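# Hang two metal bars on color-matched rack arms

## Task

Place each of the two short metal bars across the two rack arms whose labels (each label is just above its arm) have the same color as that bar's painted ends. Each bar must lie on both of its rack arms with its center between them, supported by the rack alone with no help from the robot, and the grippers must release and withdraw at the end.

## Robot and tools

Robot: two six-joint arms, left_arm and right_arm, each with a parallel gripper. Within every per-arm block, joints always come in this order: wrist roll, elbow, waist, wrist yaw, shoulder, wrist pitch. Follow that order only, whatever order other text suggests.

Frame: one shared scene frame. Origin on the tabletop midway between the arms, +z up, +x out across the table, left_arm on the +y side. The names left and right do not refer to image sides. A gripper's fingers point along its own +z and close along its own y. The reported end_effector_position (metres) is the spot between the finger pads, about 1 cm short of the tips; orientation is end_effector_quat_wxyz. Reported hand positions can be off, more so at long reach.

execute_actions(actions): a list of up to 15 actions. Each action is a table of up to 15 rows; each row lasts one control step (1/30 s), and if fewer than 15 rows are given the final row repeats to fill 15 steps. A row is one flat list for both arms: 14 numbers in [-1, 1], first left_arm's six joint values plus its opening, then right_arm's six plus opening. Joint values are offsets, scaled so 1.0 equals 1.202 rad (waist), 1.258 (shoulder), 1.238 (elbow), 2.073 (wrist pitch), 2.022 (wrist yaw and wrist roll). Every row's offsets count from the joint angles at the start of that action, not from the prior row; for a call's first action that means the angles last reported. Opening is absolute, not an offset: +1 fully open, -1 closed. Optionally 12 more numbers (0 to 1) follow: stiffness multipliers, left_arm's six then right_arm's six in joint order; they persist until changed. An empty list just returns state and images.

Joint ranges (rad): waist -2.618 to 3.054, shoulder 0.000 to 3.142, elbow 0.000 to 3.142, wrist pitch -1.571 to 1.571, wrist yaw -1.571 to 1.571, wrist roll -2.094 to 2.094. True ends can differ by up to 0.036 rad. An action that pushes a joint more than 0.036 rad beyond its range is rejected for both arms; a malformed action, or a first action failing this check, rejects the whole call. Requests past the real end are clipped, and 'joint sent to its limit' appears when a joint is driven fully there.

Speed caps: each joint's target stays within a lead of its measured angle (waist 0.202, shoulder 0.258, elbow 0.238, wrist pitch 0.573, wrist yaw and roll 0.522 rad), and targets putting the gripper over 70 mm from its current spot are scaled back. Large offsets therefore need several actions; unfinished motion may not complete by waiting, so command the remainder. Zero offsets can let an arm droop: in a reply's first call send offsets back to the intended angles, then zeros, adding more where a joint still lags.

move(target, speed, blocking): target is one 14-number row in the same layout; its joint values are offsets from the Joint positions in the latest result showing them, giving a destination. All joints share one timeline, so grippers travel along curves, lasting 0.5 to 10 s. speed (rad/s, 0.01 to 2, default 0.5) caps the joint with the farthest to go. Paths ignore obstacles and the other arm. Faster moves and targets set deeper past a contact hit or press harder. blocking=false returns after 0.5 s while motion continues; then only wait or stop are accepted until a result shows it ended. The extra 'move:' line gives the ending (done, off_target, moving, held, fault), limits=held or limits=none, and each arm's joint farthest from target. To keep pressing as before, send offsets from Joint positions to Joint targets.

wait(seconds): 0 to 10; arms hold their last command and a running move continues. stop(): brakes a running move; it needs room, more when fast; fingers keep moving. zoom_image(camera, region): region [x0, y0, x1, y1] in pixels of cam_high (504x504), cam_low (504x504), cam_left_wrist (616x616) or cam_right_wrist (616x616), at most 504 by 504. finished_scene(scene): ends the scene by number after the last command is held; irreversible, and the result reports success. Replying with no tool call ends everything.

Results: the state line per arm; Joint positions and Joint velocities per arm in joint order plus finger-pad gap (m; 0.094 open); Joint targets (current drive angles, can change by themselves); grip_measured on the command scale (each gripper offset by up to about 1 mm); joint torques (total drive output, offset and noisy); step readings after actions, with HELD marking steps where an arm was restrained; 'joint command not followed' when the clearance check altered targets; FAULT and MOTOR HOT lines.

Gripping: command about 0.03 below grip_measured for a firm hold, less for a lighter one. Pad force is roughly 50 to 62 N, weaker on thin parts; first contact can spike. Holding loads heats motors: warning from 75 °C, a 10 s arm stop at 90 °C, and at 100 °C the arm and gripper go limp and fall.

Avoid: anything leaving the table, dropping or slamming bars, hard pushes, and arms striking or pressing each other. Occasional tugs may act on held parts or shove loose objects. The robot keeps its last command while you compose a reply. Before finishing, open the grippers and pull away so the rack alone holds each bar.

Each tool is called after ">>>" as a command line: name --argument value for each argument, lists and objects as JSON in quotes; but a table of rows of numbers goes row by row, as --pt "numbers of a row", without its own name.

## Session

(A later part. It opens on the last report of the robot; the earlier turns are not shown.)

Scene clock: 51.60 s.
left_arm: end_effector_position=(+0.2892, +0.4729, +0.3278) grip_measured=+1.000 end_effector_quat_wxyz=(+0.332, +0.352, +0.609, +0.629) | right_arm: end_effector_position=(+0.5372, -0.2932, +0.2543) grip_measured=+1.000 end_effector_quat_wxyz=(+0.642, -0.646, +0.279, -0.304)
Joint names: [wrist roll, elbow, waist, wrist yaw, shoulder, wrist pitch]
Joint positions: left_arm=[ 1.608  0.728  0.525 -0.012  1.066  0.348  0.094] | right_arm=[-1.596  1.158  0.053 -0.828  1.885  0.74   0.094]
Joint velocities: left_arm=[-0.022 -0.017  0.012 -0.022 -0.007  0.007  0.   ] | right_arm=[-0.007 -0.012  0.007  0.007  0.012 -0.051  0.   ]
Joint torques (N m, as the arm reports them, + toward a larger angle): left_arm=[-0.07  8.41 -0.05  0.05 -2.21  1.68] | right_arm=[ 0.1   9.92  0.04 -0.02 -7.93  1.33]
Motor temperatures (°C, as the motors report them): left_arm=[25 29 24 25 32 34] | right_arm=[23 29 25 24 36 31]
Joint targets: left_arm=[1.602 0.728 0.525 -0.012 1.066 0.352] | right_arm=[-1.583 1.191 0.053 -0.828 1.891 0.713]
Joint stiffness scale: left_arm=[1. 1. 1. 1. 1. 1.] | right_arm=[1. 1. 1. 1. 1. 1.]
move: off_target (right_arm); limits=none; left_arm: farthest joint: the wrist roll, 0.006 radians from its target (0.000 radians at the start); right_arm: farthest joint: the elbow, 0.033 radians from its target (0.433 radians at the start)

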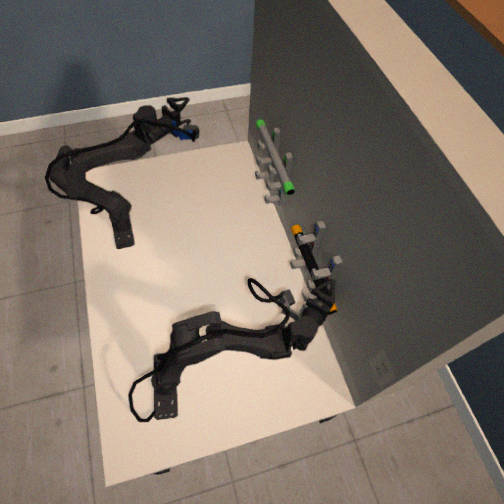

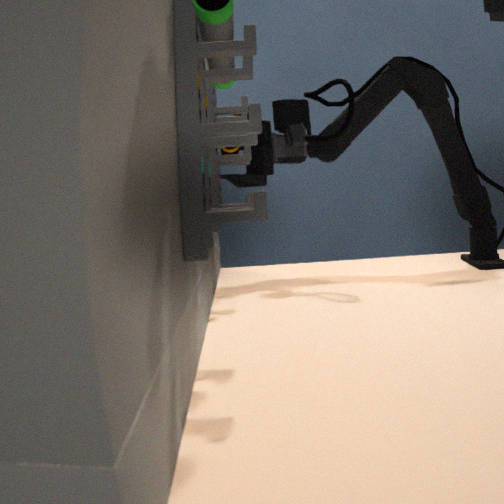

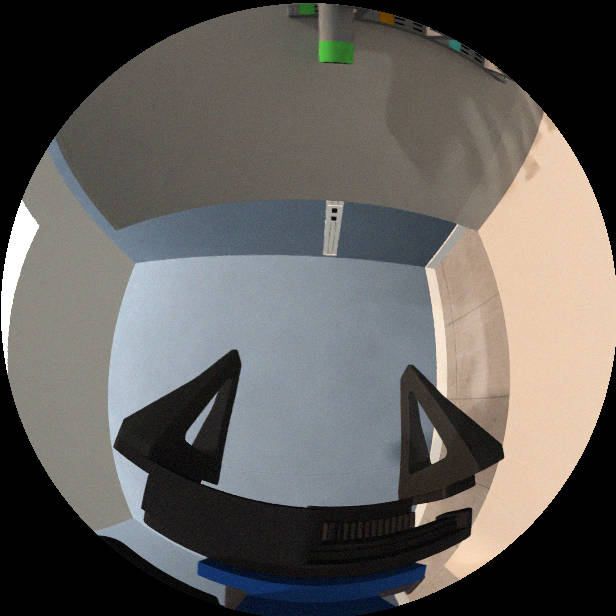

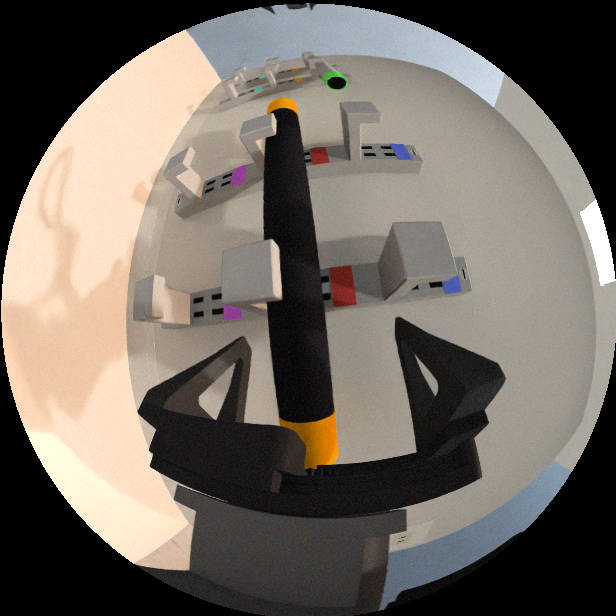

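>>> move --target '[0,0,0,0,0,0,1,0.018,0,0,0,0,-0.03,0.2]'

>>> move --target '[0,0,0,0,0,0,1,0,0,0,0,0,0,-0.45]'

>>> move --target '[0,0,0,0,0,0,1,0.015,0,0,0,-0.066,0.01,-0.45]' --speed 0.1

Scene clock: 53.00 s.
left_arm: end_effector_position=(+0.2892, +0.4729, +0.3269) grip_measured=+1.000 end_effector_quat_wxyz=(+0.330, +0.354, +0.609, +0.628) | right_arm: end_effector_position=(+0.5372, -0.2932, +0.2477) grip_measured=+0.202 end_effector_quat_wxyz=(+0.641, -0.647, +0.297, -0.285)
Joint names: [wrist roll, elbow, waist, wrist yaw, shoulder, wrist pitch]
Joint positions: left_arm=[ 1.614  0.728  0.525 -0.012  1.066  0.345  0.094] | right_arm=[-1.575  1.158  0.053 -0.828  1.885  0.706  0.056]
Joint velocities: left_arm=[-0.051  0.007  0.002  0.007 -0.007  0.007  0.   ] | right_arm=[-0.037 -0.002  0.002  0.007 -0.017  0.022  0.001]
Joint torques (N m, as the arm reports them, + toward a larger angle): left_arm=[-0.06  8.32  0.19  0.   -2.09  1.66] | right_arm=[ 0.1   7.31  0.01 -0.04 -8.35  1.33]
Motor temperatures (°C, as the motors report them): left_arm=[25 29 24 25 32 34] | right_arm=[23 29 25 24 35 31]
Joint targets: left_arm=[1.608 0.728 0.525 -0.012 1.066 0.348] | right_arm=[-1.559 1.158 0.053 -0.828 1.885 0.678]
Joint stiffness scale: left_arm=[1. 1. 1. 1. 1. 1.] | right_arm=[1. 1. 1. 1. 1. 1.]
move: off_target (right_arm); limits=none; left_arm: farthest joint: the wrist roll, 0.006 radians from its target (0.000 radians at the start); right_arm: farthest joint: the wrist pitch, 0.028 radians from its target (0.063 radians at the start)

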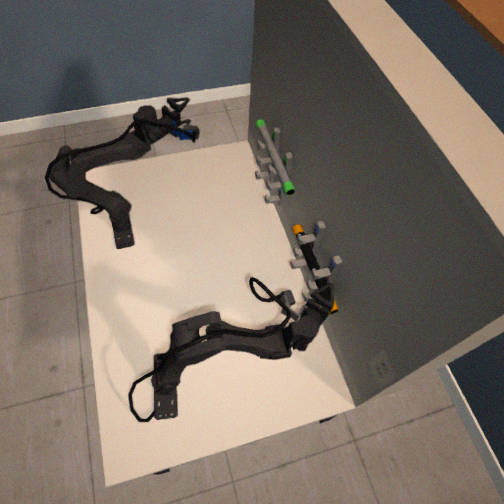

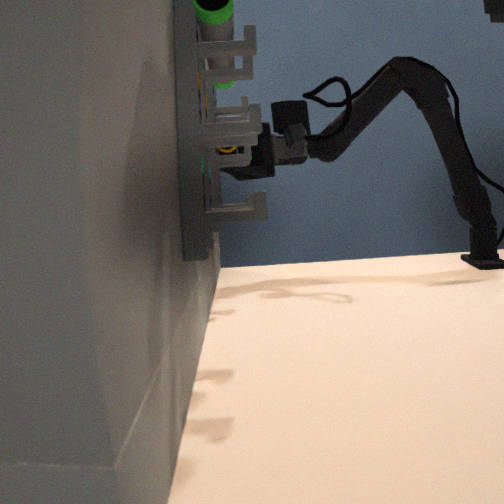

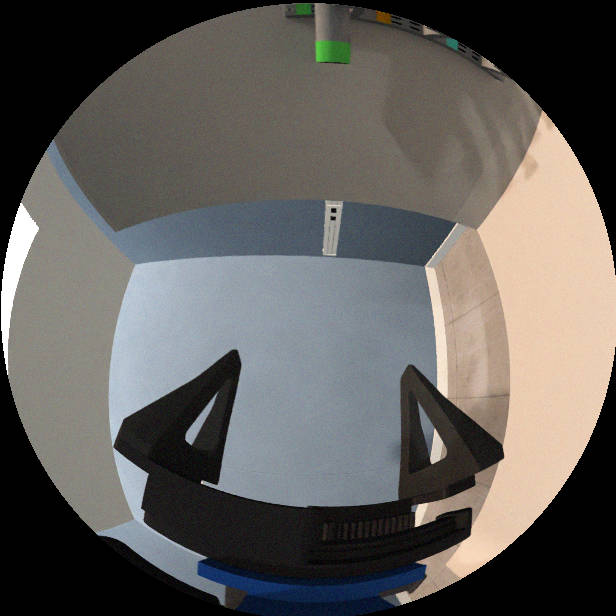

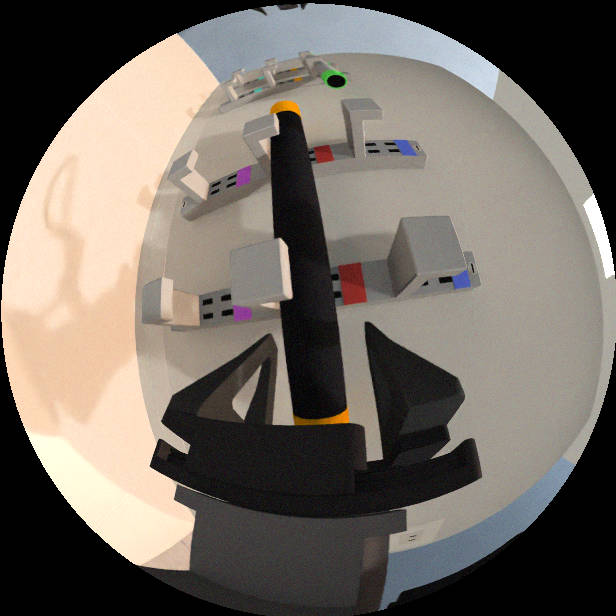

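Scene clock: 53.50 s.
left_arm: end_effector_position=(+0.2893, +0.4729, +0.3260) grip_measured=+1.000 end_effector_quat_wxyz=(+0.327, +0.356, +0.609, +0.628) | right_arm: end_effector_position=(+0.5371, -0.2932, +0.2475) grip_measured=-0.401 end_effector_quat_wxyz=(+0.640, -0.649, +0.294, -0.288)
Joint names: [wrist roll, elbow, waist, wrist yaw, shoulder, wrist pitch]
Joint positions: left_arm=[ 1.62   0.728  0.525 -0.012  1.066  0.341  0.094] | right_arm=[-1.585  1.158  0.053 -0.828  1.885  0.705  0.028]
Joint velocities: left_arm=[ 0.007 -0.002 -0.022 -0.095 -0.002  0.051  0.   ] | right_arm=[-0.051  0.002 -0.002  0.022  0.007 -0.081  0.   ]
Joint torques (N m, as the arm reports them, + toward a larger angle): left_arm=[-0.07  8.32  0.13 -0.03 -2.31  1.71] | right_arm=[ 0.07  7.32  0.01 -0.04 -8.35  1.6 ]
Motor temperatures (°C, as the motors report them): left_arm=[25 29 24 25 32 34] | right_arm=[23 29 25 24 35 31]
Joint targets: left_arm=[1.614 0.728 0.525 -0.012 1.066 0.345] | right_arm=[-1.575 1.158 0.053 -0.828 1.885 0.706]
Joint stiffness scale: left_arm=[1. 1. 1. 1. 1. 1.] | right_arm=[1. 1. 1. 1. 1. 1.]
move: done; limits=none; left_arm: farthest joint: the wrist roll, 0.006 radians from its target (0.000 radians at the start); right_arm: farthest joint: the wrist roll, 0.010 radians from its target (0.000 radians at the start)

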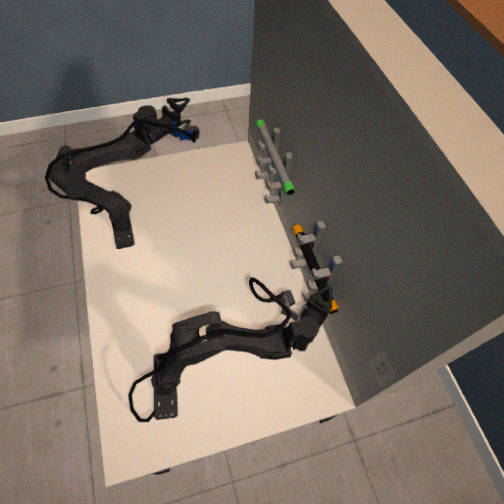

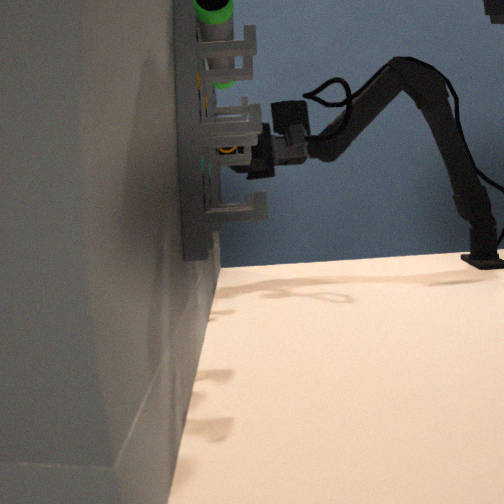

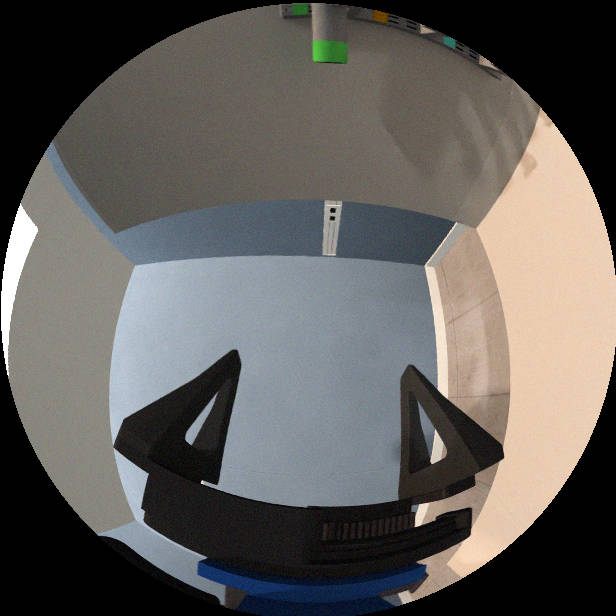

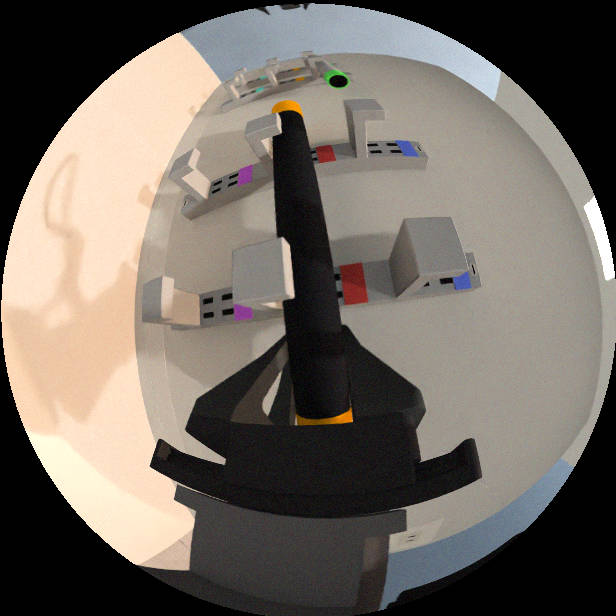

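Scene clock: 54.67 s.
left_arm: end_effector_position=(+0.2893, +0.4729, +0.3252) grip_measured=+1.000 end_effector_quat_wxyz=(+0.325, +0.359, +0.609, +0.628) | right_arm: end_effector_position=(+0.5287, -0.2923, +0.2766) grip_measured=-0.401 end_effector_quat_wxyz=(+0.647, -0.641, +0.276, -0.307)
Joint names: [wrist roll, elbow, waist, wrist yaw, shoulder, wrist pitch]
Joint positions: left_arm=[ 1.625  0.728  0.525 -0.012  1.066  0.338  0.094] | right_arm=[-1.58   1.158  0.053 -0.828  1.826  0.705  0.028]
Joint velocities: left_arm=[ 0.022 -0.007 -0.017  0.037 -0.022 -0.037  0.   ] | right_arm=[ 0.022 -0.007 -0.002  0.007  0.002 -0.037 -0.001]
Joint torques (N m, as the arm reports them, + toward a larger angle): left_arm=[-0.05  8.43  0.14  0.   -2.35  1.69] | right_arm=[ 0.21  7.45  0.02 -0.01 -9.69  1.78]
Motor temperatures (°C, as the motors report them): left_arm=[25 29 24 25 31 34] | right_arm=[23 29 25 24 35 31]
Joint targets: left_arm=[1.620 0.728 0.525 -0.012 1.066 0.341] | right_arm=[-1.555 1.158 0.053 -0.828 1.802 0.725]
Joint stiffness scale: left_arm=[1. 1. 1. 1. 1. 1.] | right_arm=[1. 1. 1. 1. 1. 1.]
move: off_target (right_arm); limits=none; left_arm: farthest joint: the wrist roll, 0.005 radians from its target (0.000 radians at the start); right_arm: farthest joint: the wrist roll, 0.026 radians from its target (0.030 radians at the start)

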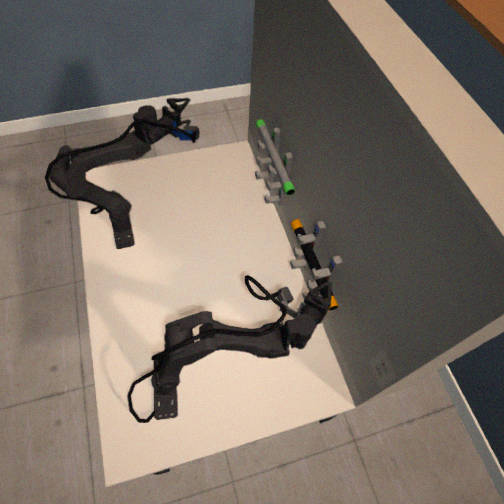

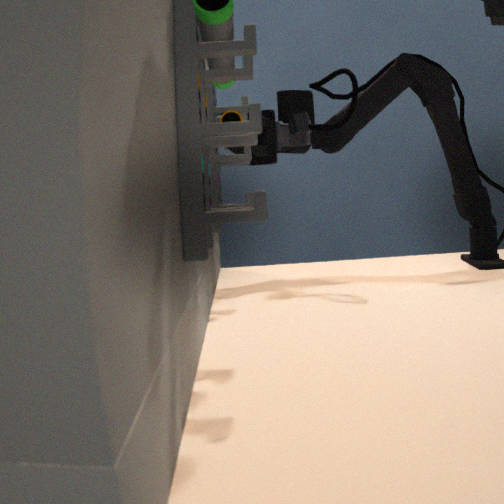

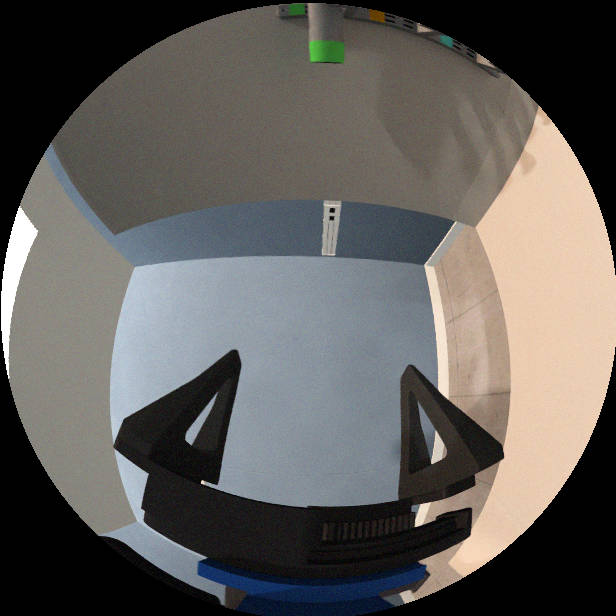

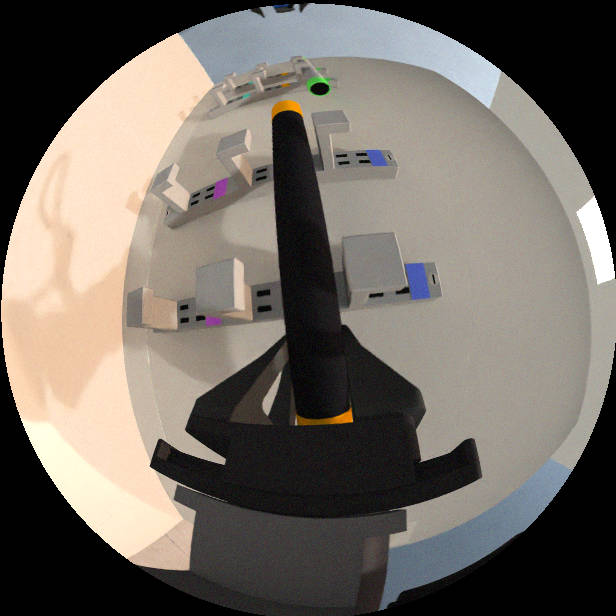

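>>> move --target '[0,0,0,0,0,0,1,0.015,-0.3,0,0,-0.275,0.02,-0.45]' --speed 0.3

>>> move --target '[0,0,0,0,0,0,1,0.015,0.41,0.682,0.41,0.3,-0.055,-0.45]'

Scene clock: 56.67 s.
left_arm: end_effector_position=(+0.2892, +0.4729, +0.3243) grip_measured=+1.000 end_effector_quat_wxyz=(+0.322, +0.361, +0.609, +0.628) | right_arm: end_effector_position=(+0.4412, -0.2830, +0.2733) grip_measured=-0.401 end_effector_quat_wxyz=(+0.646, -0.643, +0.283, -0.299)
Joint names: [wrist roll, elbow, waist, wrist yaw, shoulder, wrist pitch]
Joint positions: left_arm=[ 1.632  0.728  0.525 -0.012  1.066  0.334  0.094] | right_arm=[-1.575  0.802  0.053 -0.828  1.503  0.721  0.028]
Joint velocities: left_arm=[ 0.022  0.002 -0.007  0.037  0.002 -0.007  0.   ] | right_arm=[-0.007 -0.007  0.002 -0.022 -0.017  0.037  0.   ]
Joint torques (N m, as the arm reports them, + toward a larger angle): left_arm=[-0.11  8.24  0.06 -0.02 -2.39  1.65] | right_arm=[ 0.22  6.21  0.01 -0.02 -6.71  1.83]
Motor temperatures (°C, as the motors report them): left_arm=[25 29 24 25 31 34] | right_arm=[23 29 25 24 35 31]
Joint targets: left_arm=[1.626 0.728 0.525 -0.012 1.066 0.338] | right_arm=[-1.550 0.787 0.053 -0.828 1.480 0.747]
Joint stiffness scale: left_arm=[1. 1. 1. 1. 1. 1.] | right_arm=[1. 1. 1. 1. 1. 1.]
move: off_target (right_arm); limits=none; left_arm: farthest joint: the wrist roll, 0.007 radians from its target (0.000 radians at the start); right_arm: farthest joint: the wrist pitch, 0.026 radians from its target (0.041 radians at the start)

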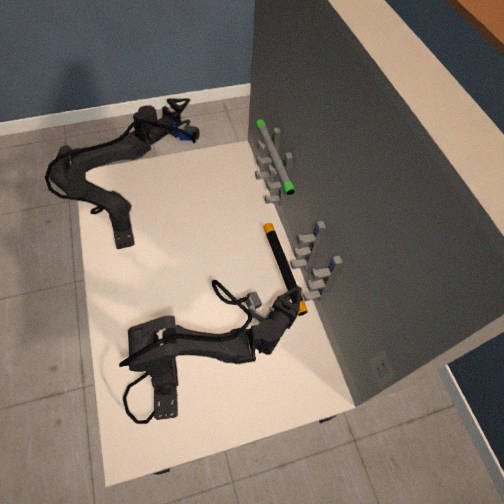

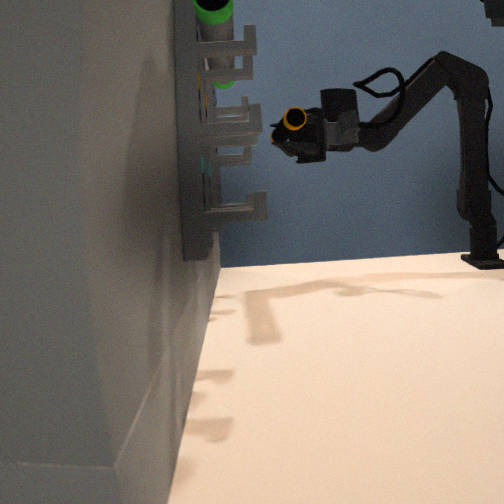

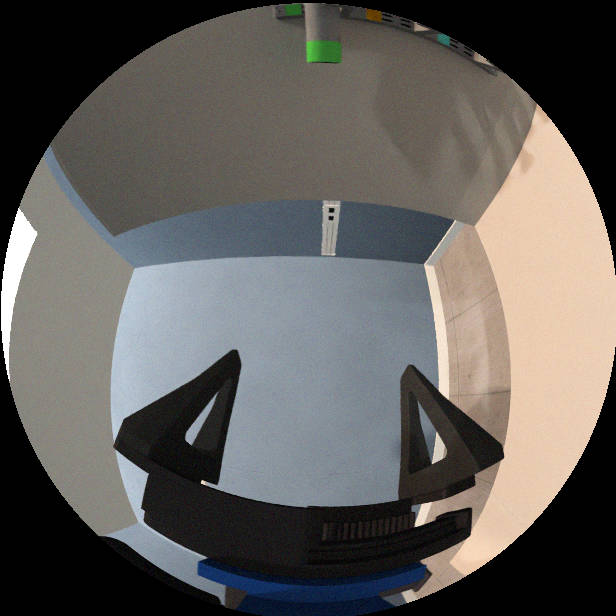

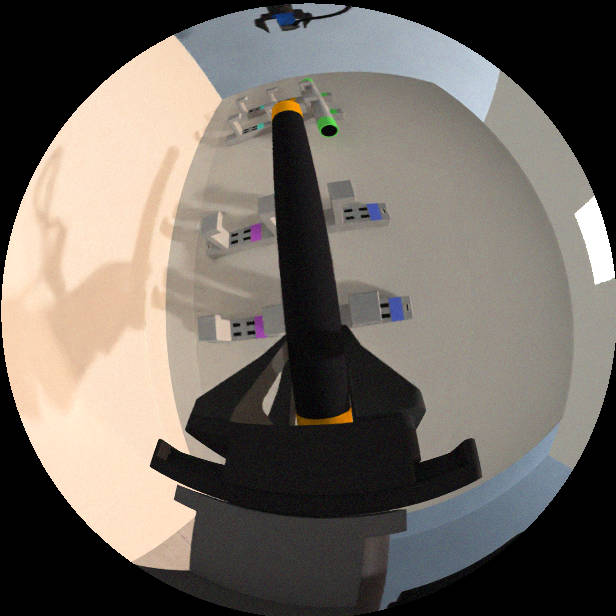

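Scene clock: 59.13 s.
left_arm: end_effector_position=(+0.2892, +0.4729, +0.3234) grip_measured=+1.000 end_effector_quat_wxyz=(+0.320, +0.364, +0.609, +0.628) | right_arm: end_effector_position=(+0.4483, +0.0172, +0.2663) grip_measured=-0.401 end_effector_quat_wxyz=(+0.633, -0.658, +0.295, -0.283)
Joint names: [wrist roll, elbow, waist, wrist yaw, shoulder, wrist pitch]
Joint positions: left_arm=[ 1.637  0.728  0.525 -0.012  1.066  0.331  0.094] | right_arm=[-1.57   1.266  0.878 -0.01   1.886  0.581  0.028]
Joint velocities: left_arm=[-0.007 -0.007 -0.002 -0.037 -0.017  0.022  0.   ] | right_arm=[-0.066 -0.007 -0.007 -0.022  0.012 -0.007  0.001]
Joint torques (N m, as the arm reports them, + toward a larger angle): left_arm=[-0.06  8.4   0.09 -0.03 -2.21  1.68] | right_arm=[ 0.21 11.26 -0.46  0.06 -9.18  2.08]
Motor temperatures (°C, as the motors report them): left_arm=[25 29 24 25 30 34] | right_arm=[23 29 25 24 35 31]
Joint targets: left_arm=[1.631 0.728 0.525 -0.012 1.066 0.334] | right_arm=[-1.545 1.309 0.873 0.001 1.881 0.607]
Joint stiffness scale: left_arm=[1. 1. 1. 1. 1. 1.] | right_arm=[1. 1. 1. 1. 1. 1.]
move: off_target (right_arm); limits=none; left_arm: farthest joint: the wrist roll, 0.005 radians from its target (0.000 radians at the start); right_arm: farthest joint: the elbow, 0.044 radians from its target (0.508 radians at the start)

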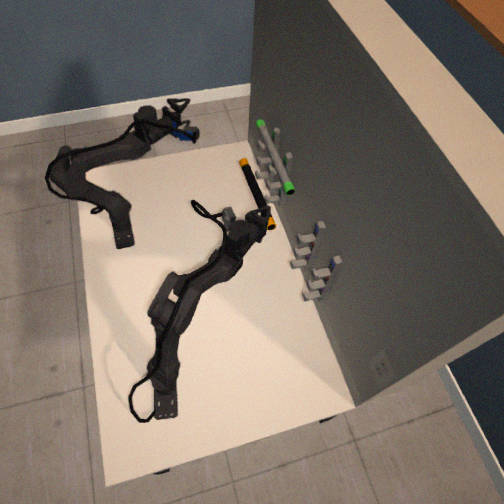

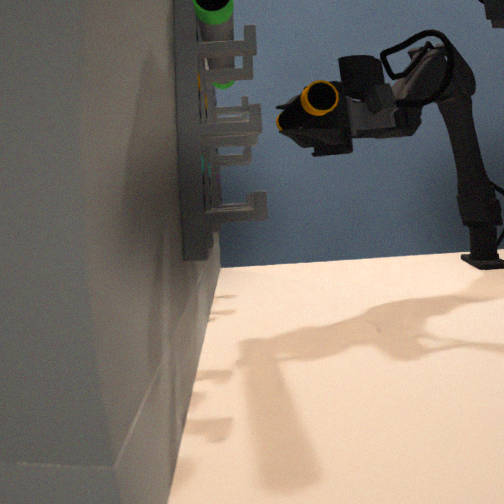

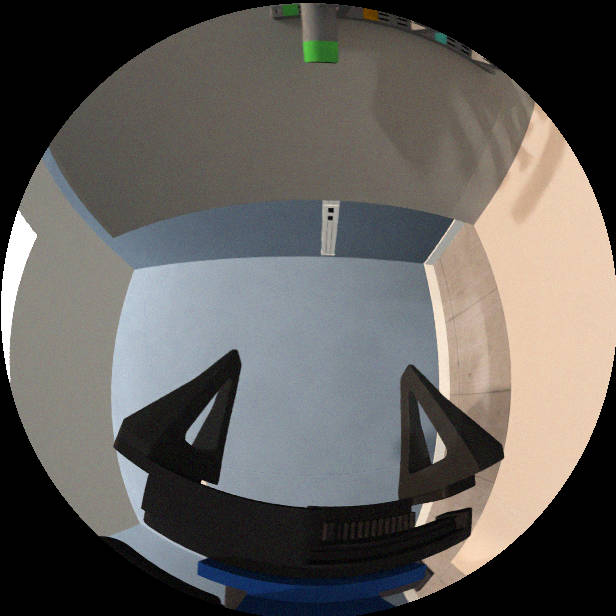

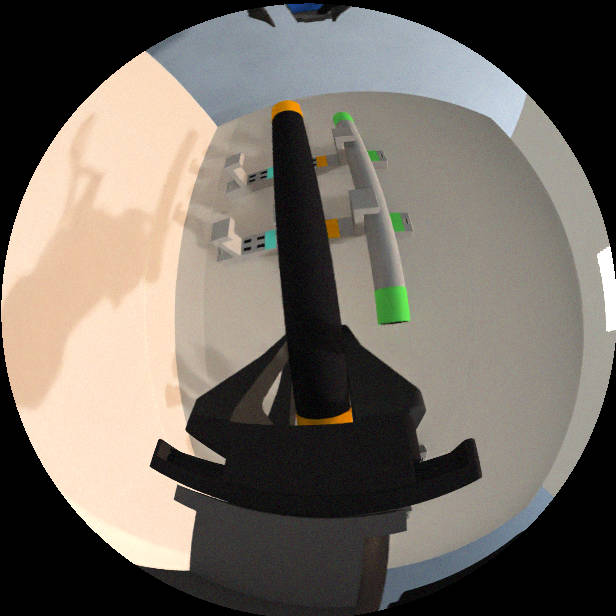

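>>> move --target '[0,0,0,0,0,0,1,0.012,0.122,-0.012,0,0.052,0.02,-0.45]' --speed 0.2

Scene clock: 60.80 s.
left_arm: end_effector_position=(+0.2892, +0.4729, +0.3225) grip_measured=+1.000 end_effector_quat_wxyz=(+0.318, +0.366, +0.609, +0.628) | right_arm: end_effector_position=(+0.4673, +0.0276, +0.2777) grip_measured=-0.401 end_effector_quat_wxyz=(+0.643, -0.646, +0.292, -0.291)
Joint names: [wrist roll, elbow, waist, wrist yaw, shoulder, wrist pitch]
Joint positions: left_arm=[ 1.643  0.728  0.525 -0.012  1.066  0.327  0.094] | right_arm=[-1.571  1.376  0.871 -0.01   1.956  0.575  0.028]
Joint velocities: left_arm=[ 0.066 -0.007 -0.012  0.066 -0.017 -0.051  0.   ] | right_arm=[ 0.007 -0.007 -0.022 -0.037 -0.002 -0.037 -0.   ]
Joint torques (N m, as the arm reports them, + toward a larger angle): left_arm=[-0.04  8.36  0.09  0.01 -2.37  1.67] | right_arm=[ 0.21 11.16 -0.57 -0.03 -9.77  2.28]
Motor temperatures (°C, as the motors report them): left_arm=[25 29 24 25 30 34] | right_arm=[23 29 25 24 35 31]
Joint targets: left_arm=[1.637 0.728 0.525 -0.012 1.066 0.330] | right_arm=[-1.546 1.417 0.864 -0.010 1.952 0.623]
Joint stiffness scale: left_arm=[1. 1. 1. 1. 1. 1.] | right_arm=[1. 1. 1. 1. 1. 1.]
move: off_target (right_arm); limits=none; left_arm: farthest joint: the wrist roll, 0.006 radians from its target (0.000 radians at the start); right_arm: farthest joint: the wrist pitch, 0.048 radians from its target (0.041 radians at the start)

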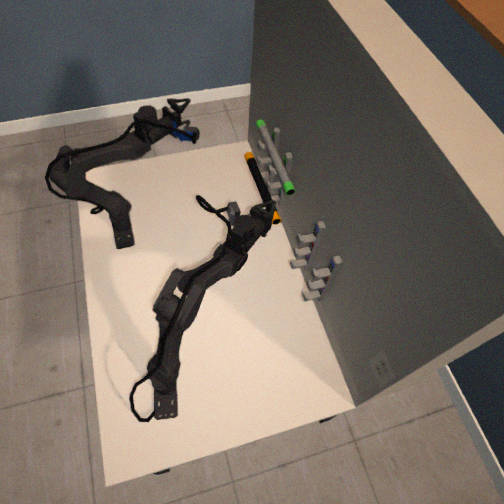

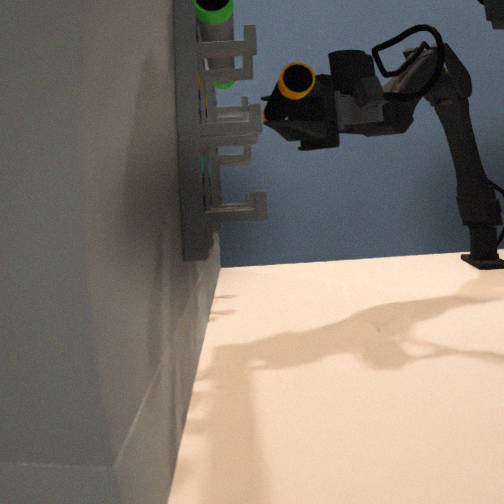

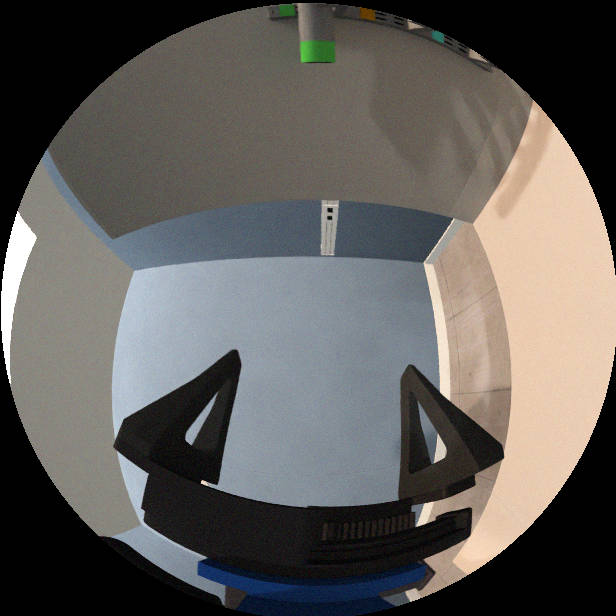

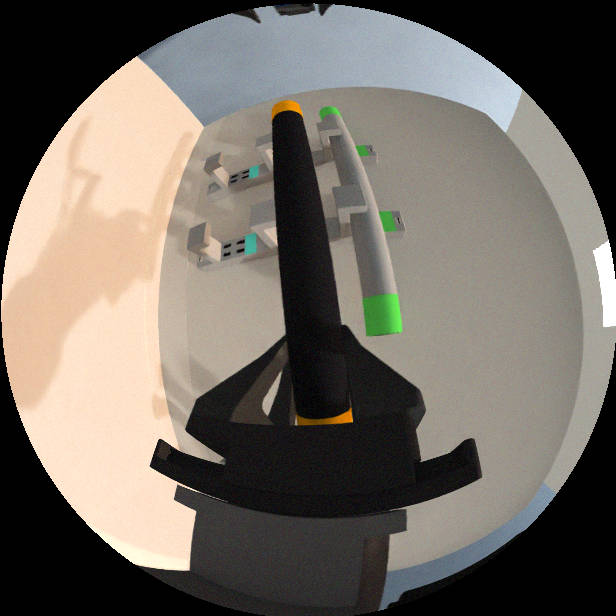

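>>> execute_actions --actions '[[[0,0,0,0,0,0,1,0.012,0.092,0,0,0.036,0,-0.45]],[[0,0,0,0,0,0,1,0.012,0.093,0,0,0.036,-0.003,-0.45]],[[0,0,0,0,0,0,1,0.012,0.094,0,0,0.036,-0.003,-0.45]]]'

Scene clock: 62.67 s.
left_arm: end_effector_position=(+0.2892, +0.4729, +0.3200) grip_measured=+1.000 end_effector_quat_wxyz=(+0.311, +0.373, +0.609, +0.627) | right_arm: end_effector_position=(+0.4988, +0.0548, +0.2713) grip_measured=-0.401 end_effector_quat_wxyz=(+0.638, -0.650, +0.296, -0.287)
Joint names: [wrist roll, elbow, waist, wrist yaw, shoulder, wrist pitch]
Joint positions: left_arm=[ 1.66   0.728  0.525 -0.012  1.066  0.317  0.094] | right_arm=[-1.566  1.597  0.871 -0.01   2.112  0.494  0.028]
Joint velocities: left_arm=[-0.007  0.002 -0.007 -0.066 -0.007  0.022  0.   ] | right_arm=[-0.051  0.002  0.012  0.022 -0.012 -0.081  0.   ]
Joint torques (N m, as the arm reports them, + toward a larger angle): left_arm=[-0.09  8.12 -0.04  0.   -2.2   1.65] | right_arm=[  0.16  11.36   0.02  -0.02 -11.29   2.  ]
Motor temperatures (°C, as the motors report them): left_arm=[25 29 24 25 30 34] | right_arm=[23 30 25 24 35 31]
Joint targets: left_arm=[1.655 0.728 0.525 -0.012 1.066 0.320] | right_arm=[-1.546 1.639 0.871 -0.010 2.106 0.511]
Joint stiffness scale: left_arm=[1. 1. 1. 1. 1. 1.] | right_arm=[1. 1. 1. 1. 1. 1.]
Step readings (joint positions; steps 1 to 15: 1st action; 16 to 30: 2nd action; 31 to 45: 3rd action):
0: left_arm=[1.643 0.728 0.525 -0.012 1.066 0.327] | right_arm=[-1.571 1.376 0.871 -0.010 1.956 0.575]
1: left_arm=[1.644 0.728 0.525 -0.012 1.066 0.327] | right_arm=[-1.571 1.388 0.871 -0.010 1.963 0.568]
2: left_arm=[1.645 0.728 0.525 -0.012 1.066 0.326] | right_arm=[-1.571 1.413 0.871 -0.010 1.978 0.563]
4: left_arm=[1.646 0.728 0.525 -0.012 1.066 0.325] | right_arm=[-1.571 1.444 0.871 -0.010 2.000 0.563]
8: left_arm=[1.648 0.728 0.525 -0.012 1.066 0.324] | right_arm=[-1.571 1.449 0.871 -0.010 2.008 0.555]
15: left_arm=[1.649 0.728 0.525 -0.012 1.066 0.324] | right_arm=[-1.571 1.449 0.871 -0.010 2.008 0.549]
16: left_arm=[1.650 0.728 0.525 -0.012 1.066 0.324] | right_arm=[-1.571 1.462 0.871 -0.010 2.015 0.541]
17: left_arm=[1.651 0.728 0.525 -0.012 1.066 0.323] | right_arm=[-1.571 1.487 0.871 -0.010 2.030 0.535]
19: left_arm=[1.652 0.728 0.525 -0.012 1.066 0.322] | right_arm=[-1.570 1.517 0.871 -0.010 2.052 0.535]
23: left_arm=[1.654 0.728 0.525 -0.012 1.066 0.321] | right_arm=[-1.570 1.522 0.871 -0.010 2.059 0.525]
30: left_arm=[1.654 0.728 0.525 -0.012 1.066 0.321] | right_arm=[-1.570 1.522 0.871 -0.010 2.060 0.518]
31: left_arm=[1.655 0.728 0.525 -0.012 1.066 0.320] | right_arm=[-1.570 1.536 0.871 -0.010 2.067 0.509]
32: left_arm=[1.656 0.728 0.525 -0.012 1.066 0.320] | right_arm=[-1.570 1.562 0.871 -0.010 2.083 0.503]
34: left_arm=[1.658 0.728 0.525 -0.012 1.066 0.319] | right_arm=[-1.570 1.592 0.871 -0.010 2.104 0.503]
38: left_arm=[1.659 0.728 0.525 -0.012 1.066 0.317] | right_arm=[-1.568 1.597 0.871 -0.010 2.112 0.494]
45: Joint positions above

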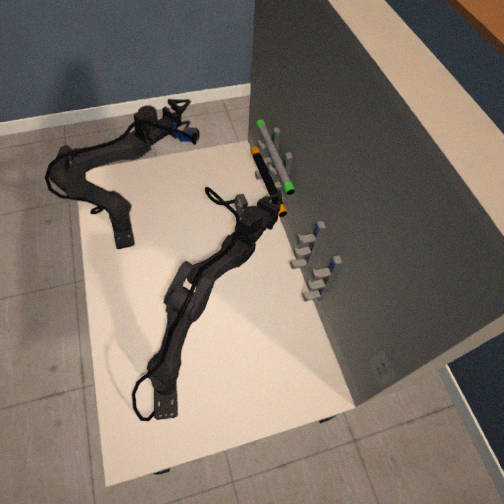

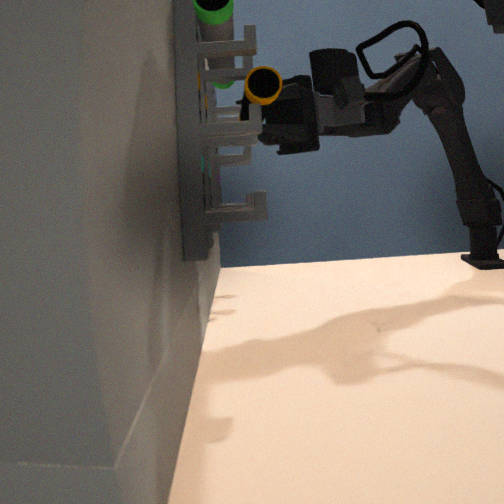

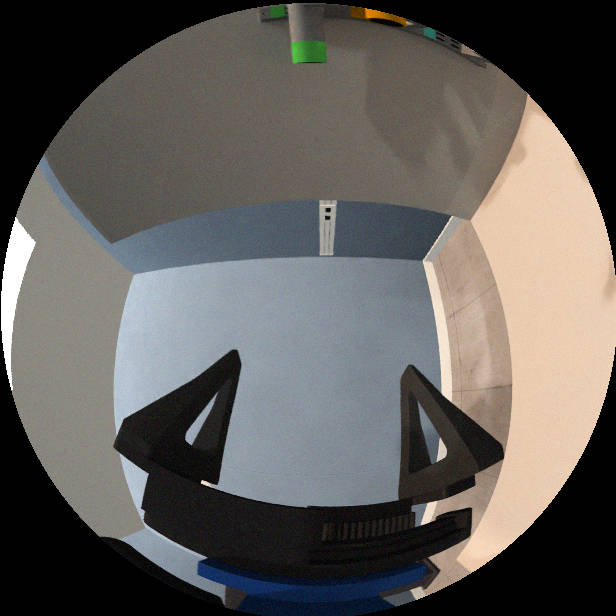

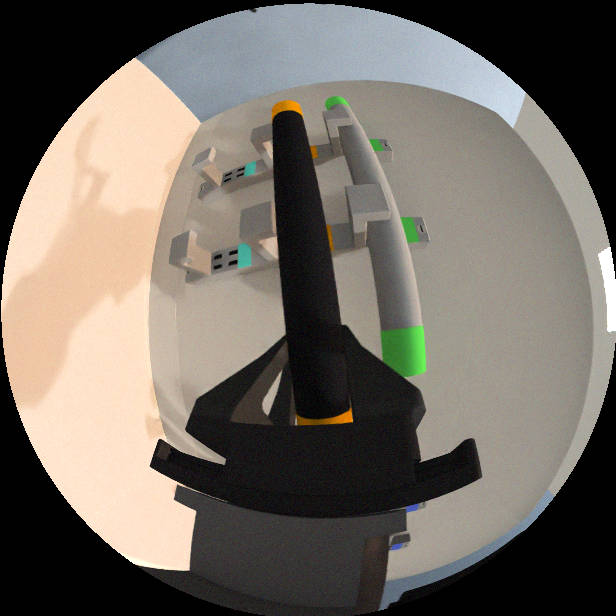

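>>> execute_actions --actions '[[[0,0,0,0,0,0,1,0.01,0.094,0,0.015,0.035,0.015,-0.45]],[[0,0,0,0,0,0,1,0.01,0.094,0,0,0.036,0,-0.45]],[[0,0,0,0,0,0,1,0.01,0.094,0,0,0.04,0,-0.45]],[[0,0,0,0,0,0,1,0.01,0.02,0,0,0.008,0.02,-0.45]],[[0,0,0,0,0,0,1,0.01,0.02,0,0,0.008,0.02,-0.45]]]'

Scene clock: 65.50 s.
left_arm: end_effector_position=(+0.2891, +0.4729, +0.3160) grip_measured=+1.000 end_effector_quat_wxyz=(+0.299, +0.385, +0.609, +0.626) | right_arm: end_effector_position=(+0.5324, +0.0797, +0.2535) grip_measured=-0.401 end_effector_quat_wxyz=(+0.640, -0.644, +0.304, -0.290)
Joint names: [wrist roll, elbow, waist, wrist yaw, shoulder, wrist pitch]
Joint positions: left_arm=[ 1.688  0.728  0.525 -0.012  1.066  0.301  0.094] | right_arm=[-1.555  1.819  0.871  0.007  2.296  0.464  0.028]
Joint velocities: left_arm=[-0.037  0.002 -0.022  0.022 -0.007 -0.022  0.   ] | right_arm=[-0.037 -0.017  0.017  0.037  0.007 -0.022  0.   ]
Joint torques (N m, as the arm reports them, + toward a larger angle): left_arm=[-0.11  8.3   0.01  0.   -2.38  1.67] | right_arm=[  0.11  10.04   0.02  -0.02 -12.04   2.08]
Motor temperatures (°C, as the motors report them): left_arm=[25 29 24 25 30 35] | right_arm=[23 30 25 24 37 32]
Joint targets: left_arm=[1.683 0.728 0.525 -0.012 1.066 0.304] | right_arm=[-1.541 1.844 0.871 0.007 2.298 0.490]
Joint stiffness scale: left_arm=[1. 1. 1. 1. 1. 1.] | right_arm=[1. 1. 1. 1. 1. 1.]
Step readings (joint positions; steps 1 to 15: 1st action; 16 to 30: 2nd action; 31 to 45: 3rd action; 46 to 60: 4th action; 61 to 75: 5th action):
0: left_arm=[1.660 0.728 0.525 -0.012 1.066 0.317] | right_arm=[-1.566 1.597 0.871 -0.010 2.112 0.494]
1: left_arm=[1.661 0.728 0.525 -0.012 1.066 0.317] | right_arm=[-1.566 1.610 0.871 -0.009 2.119 0.491]
2: left_arm=[1.662 0.728 0.525 -0.012 1.066 0.316] | right_arm=[-1.566 1.636 0.871 -0.006 2.135 0.490]
4: left_arm=[1.664 0.728 0.525 -0.012 1.066 0.315] | right_arm=[-1.566 1.667 0.871 -0.000 2.155 0.491]
8: left_arm=[1.665 0.728 0.525 -0.012 1.066 0.314] | right_arm=[-1.566 1.671 0.871 0.005 2.162 0.491]
15: left_arm=[1.666 0.728 0.525 -0.012 1.066 0.314] | right_arm=[-1.566 1.671 0.871 0.008 2.164 0.491]
16: left_arm=[1.667 0.728 0.525 -0.012 1.066 0.314] | right_arm=[-1.566 1.685 0.871 0.008 2.171 0.483]
17: left_arm=[1.668 0.728 0.525 -0.012 1.066 0.313] | right_arm=[-1.566 1.712 0.871 0.008 2.187 0.478]
19: left_arm=[1.669 0.728 0.525 -0.012 1.066 0.312] | right_arm=[-1.566 1.741 0.871 0.008 2.207 0.478]
23: left_arm=[1.670 0.728 0.525 -0.012 1.066 0.311] | right_arm=[-1.566 1.745 0.871 0.008 2.216 0.470]
30: left_arm=[1.671 0.728 0.525 -0.012 1.066 0.311] | right_arm=[-1.566 1.745 0.871 0.008 2.217 0.464]
31: left_arm=[1.672 0.728 0.525 -0.012 1.066 0.310] | right_arm=[-1.566 1.760 0.871 0.007 2.226 0.455]
32: left_arm=[1.673 0.728 0.525 -0.012 1.066 0.310] | right_arm=[-1.567 1.787 0.871 0.007 2.242 0.452]
34: left_arm=[1.675 0.728 0.525 -0.012 1.066 0.309] | right_arm=[-1.567 1.816 0.871 0.007 2.264 0.452]
38: left_arm=[1.676 0.728 0.525 -0.012 1.066 0.308] | right_arm=[-1.567 1.819 0.871 0.007 2.275 0.443]
45: left_arm=[1.677 0.728 0.525 -0.012 1.066 0.307] | right_arm=[-1.567 1.819 0.871 0.007 2.278 0.435]
46: left_arm=[1.678 0.728 0.525 -0.012 1.066 0.307] | right_arm=[-1.567 1.819 0.871 0.007 2.280 0.435]
47: left_arm=[1.679 0.728 0.525 -0.012 1.066 0.306] | right_arm=[-1.566 1.819 0.871 0.007 2.281 0.437]
49: left_arm=[1.680 0.728 0.525 -0.012 1.066 0.306] | right_arm=[-1.563 1.819 0.871 0.007 2.285 0.444]
53: left_arm=[1.682 0.728 0.525 -0.012 1.066 0.305] | right_arm=[-1.561 1.819 0.871 0.007 2.288 0.448]
60: left_arm=[1.683 0.728 0.525 -0.012 1.066 0.304] | right_arm=[-1.561 1.819 0.871 0.007 2.288 0.448]
61: left_arm=[1.683 0.728 0.525 -0.012 1.066 0.304] | right_arm=[-1.561 1.819 0.871 0.007 2.288 0.450]
62: left_arm=[1.685 0.728 0.525 -0.012 1.066 0.303] | right_arm=[-1.560 1.819 0.871 0.007 2.290 0.452]
64: left_arm=[1.686 0.728 0.525 -0.012 1.066 0.302] | right_arm=[-1.557 1.819 0.871 0.007 2.293 0.459]
68: left_arm=[1.688 0.728 0.525 -0.012 1.066 0.301] | right_arm=[-1.555 1.819 0.871 0.007 2.296 0.464]
75: Joint positions above

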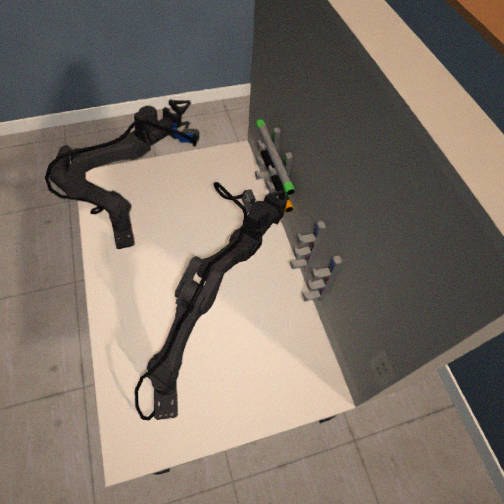

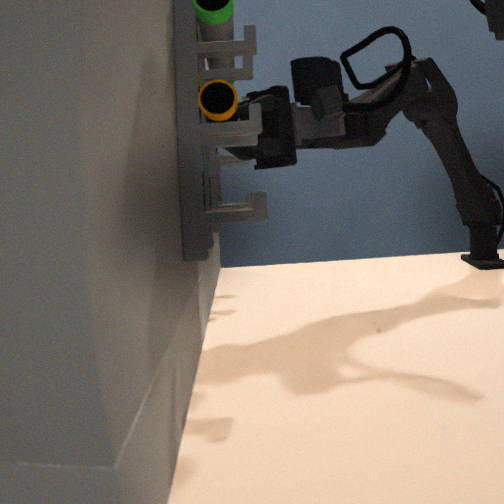

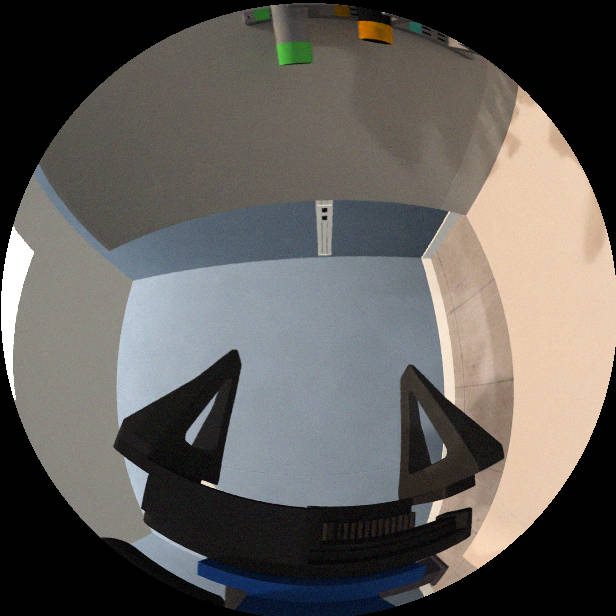

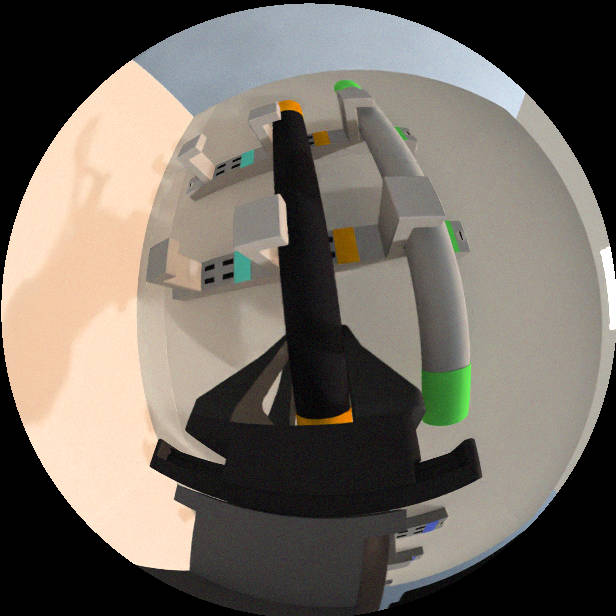

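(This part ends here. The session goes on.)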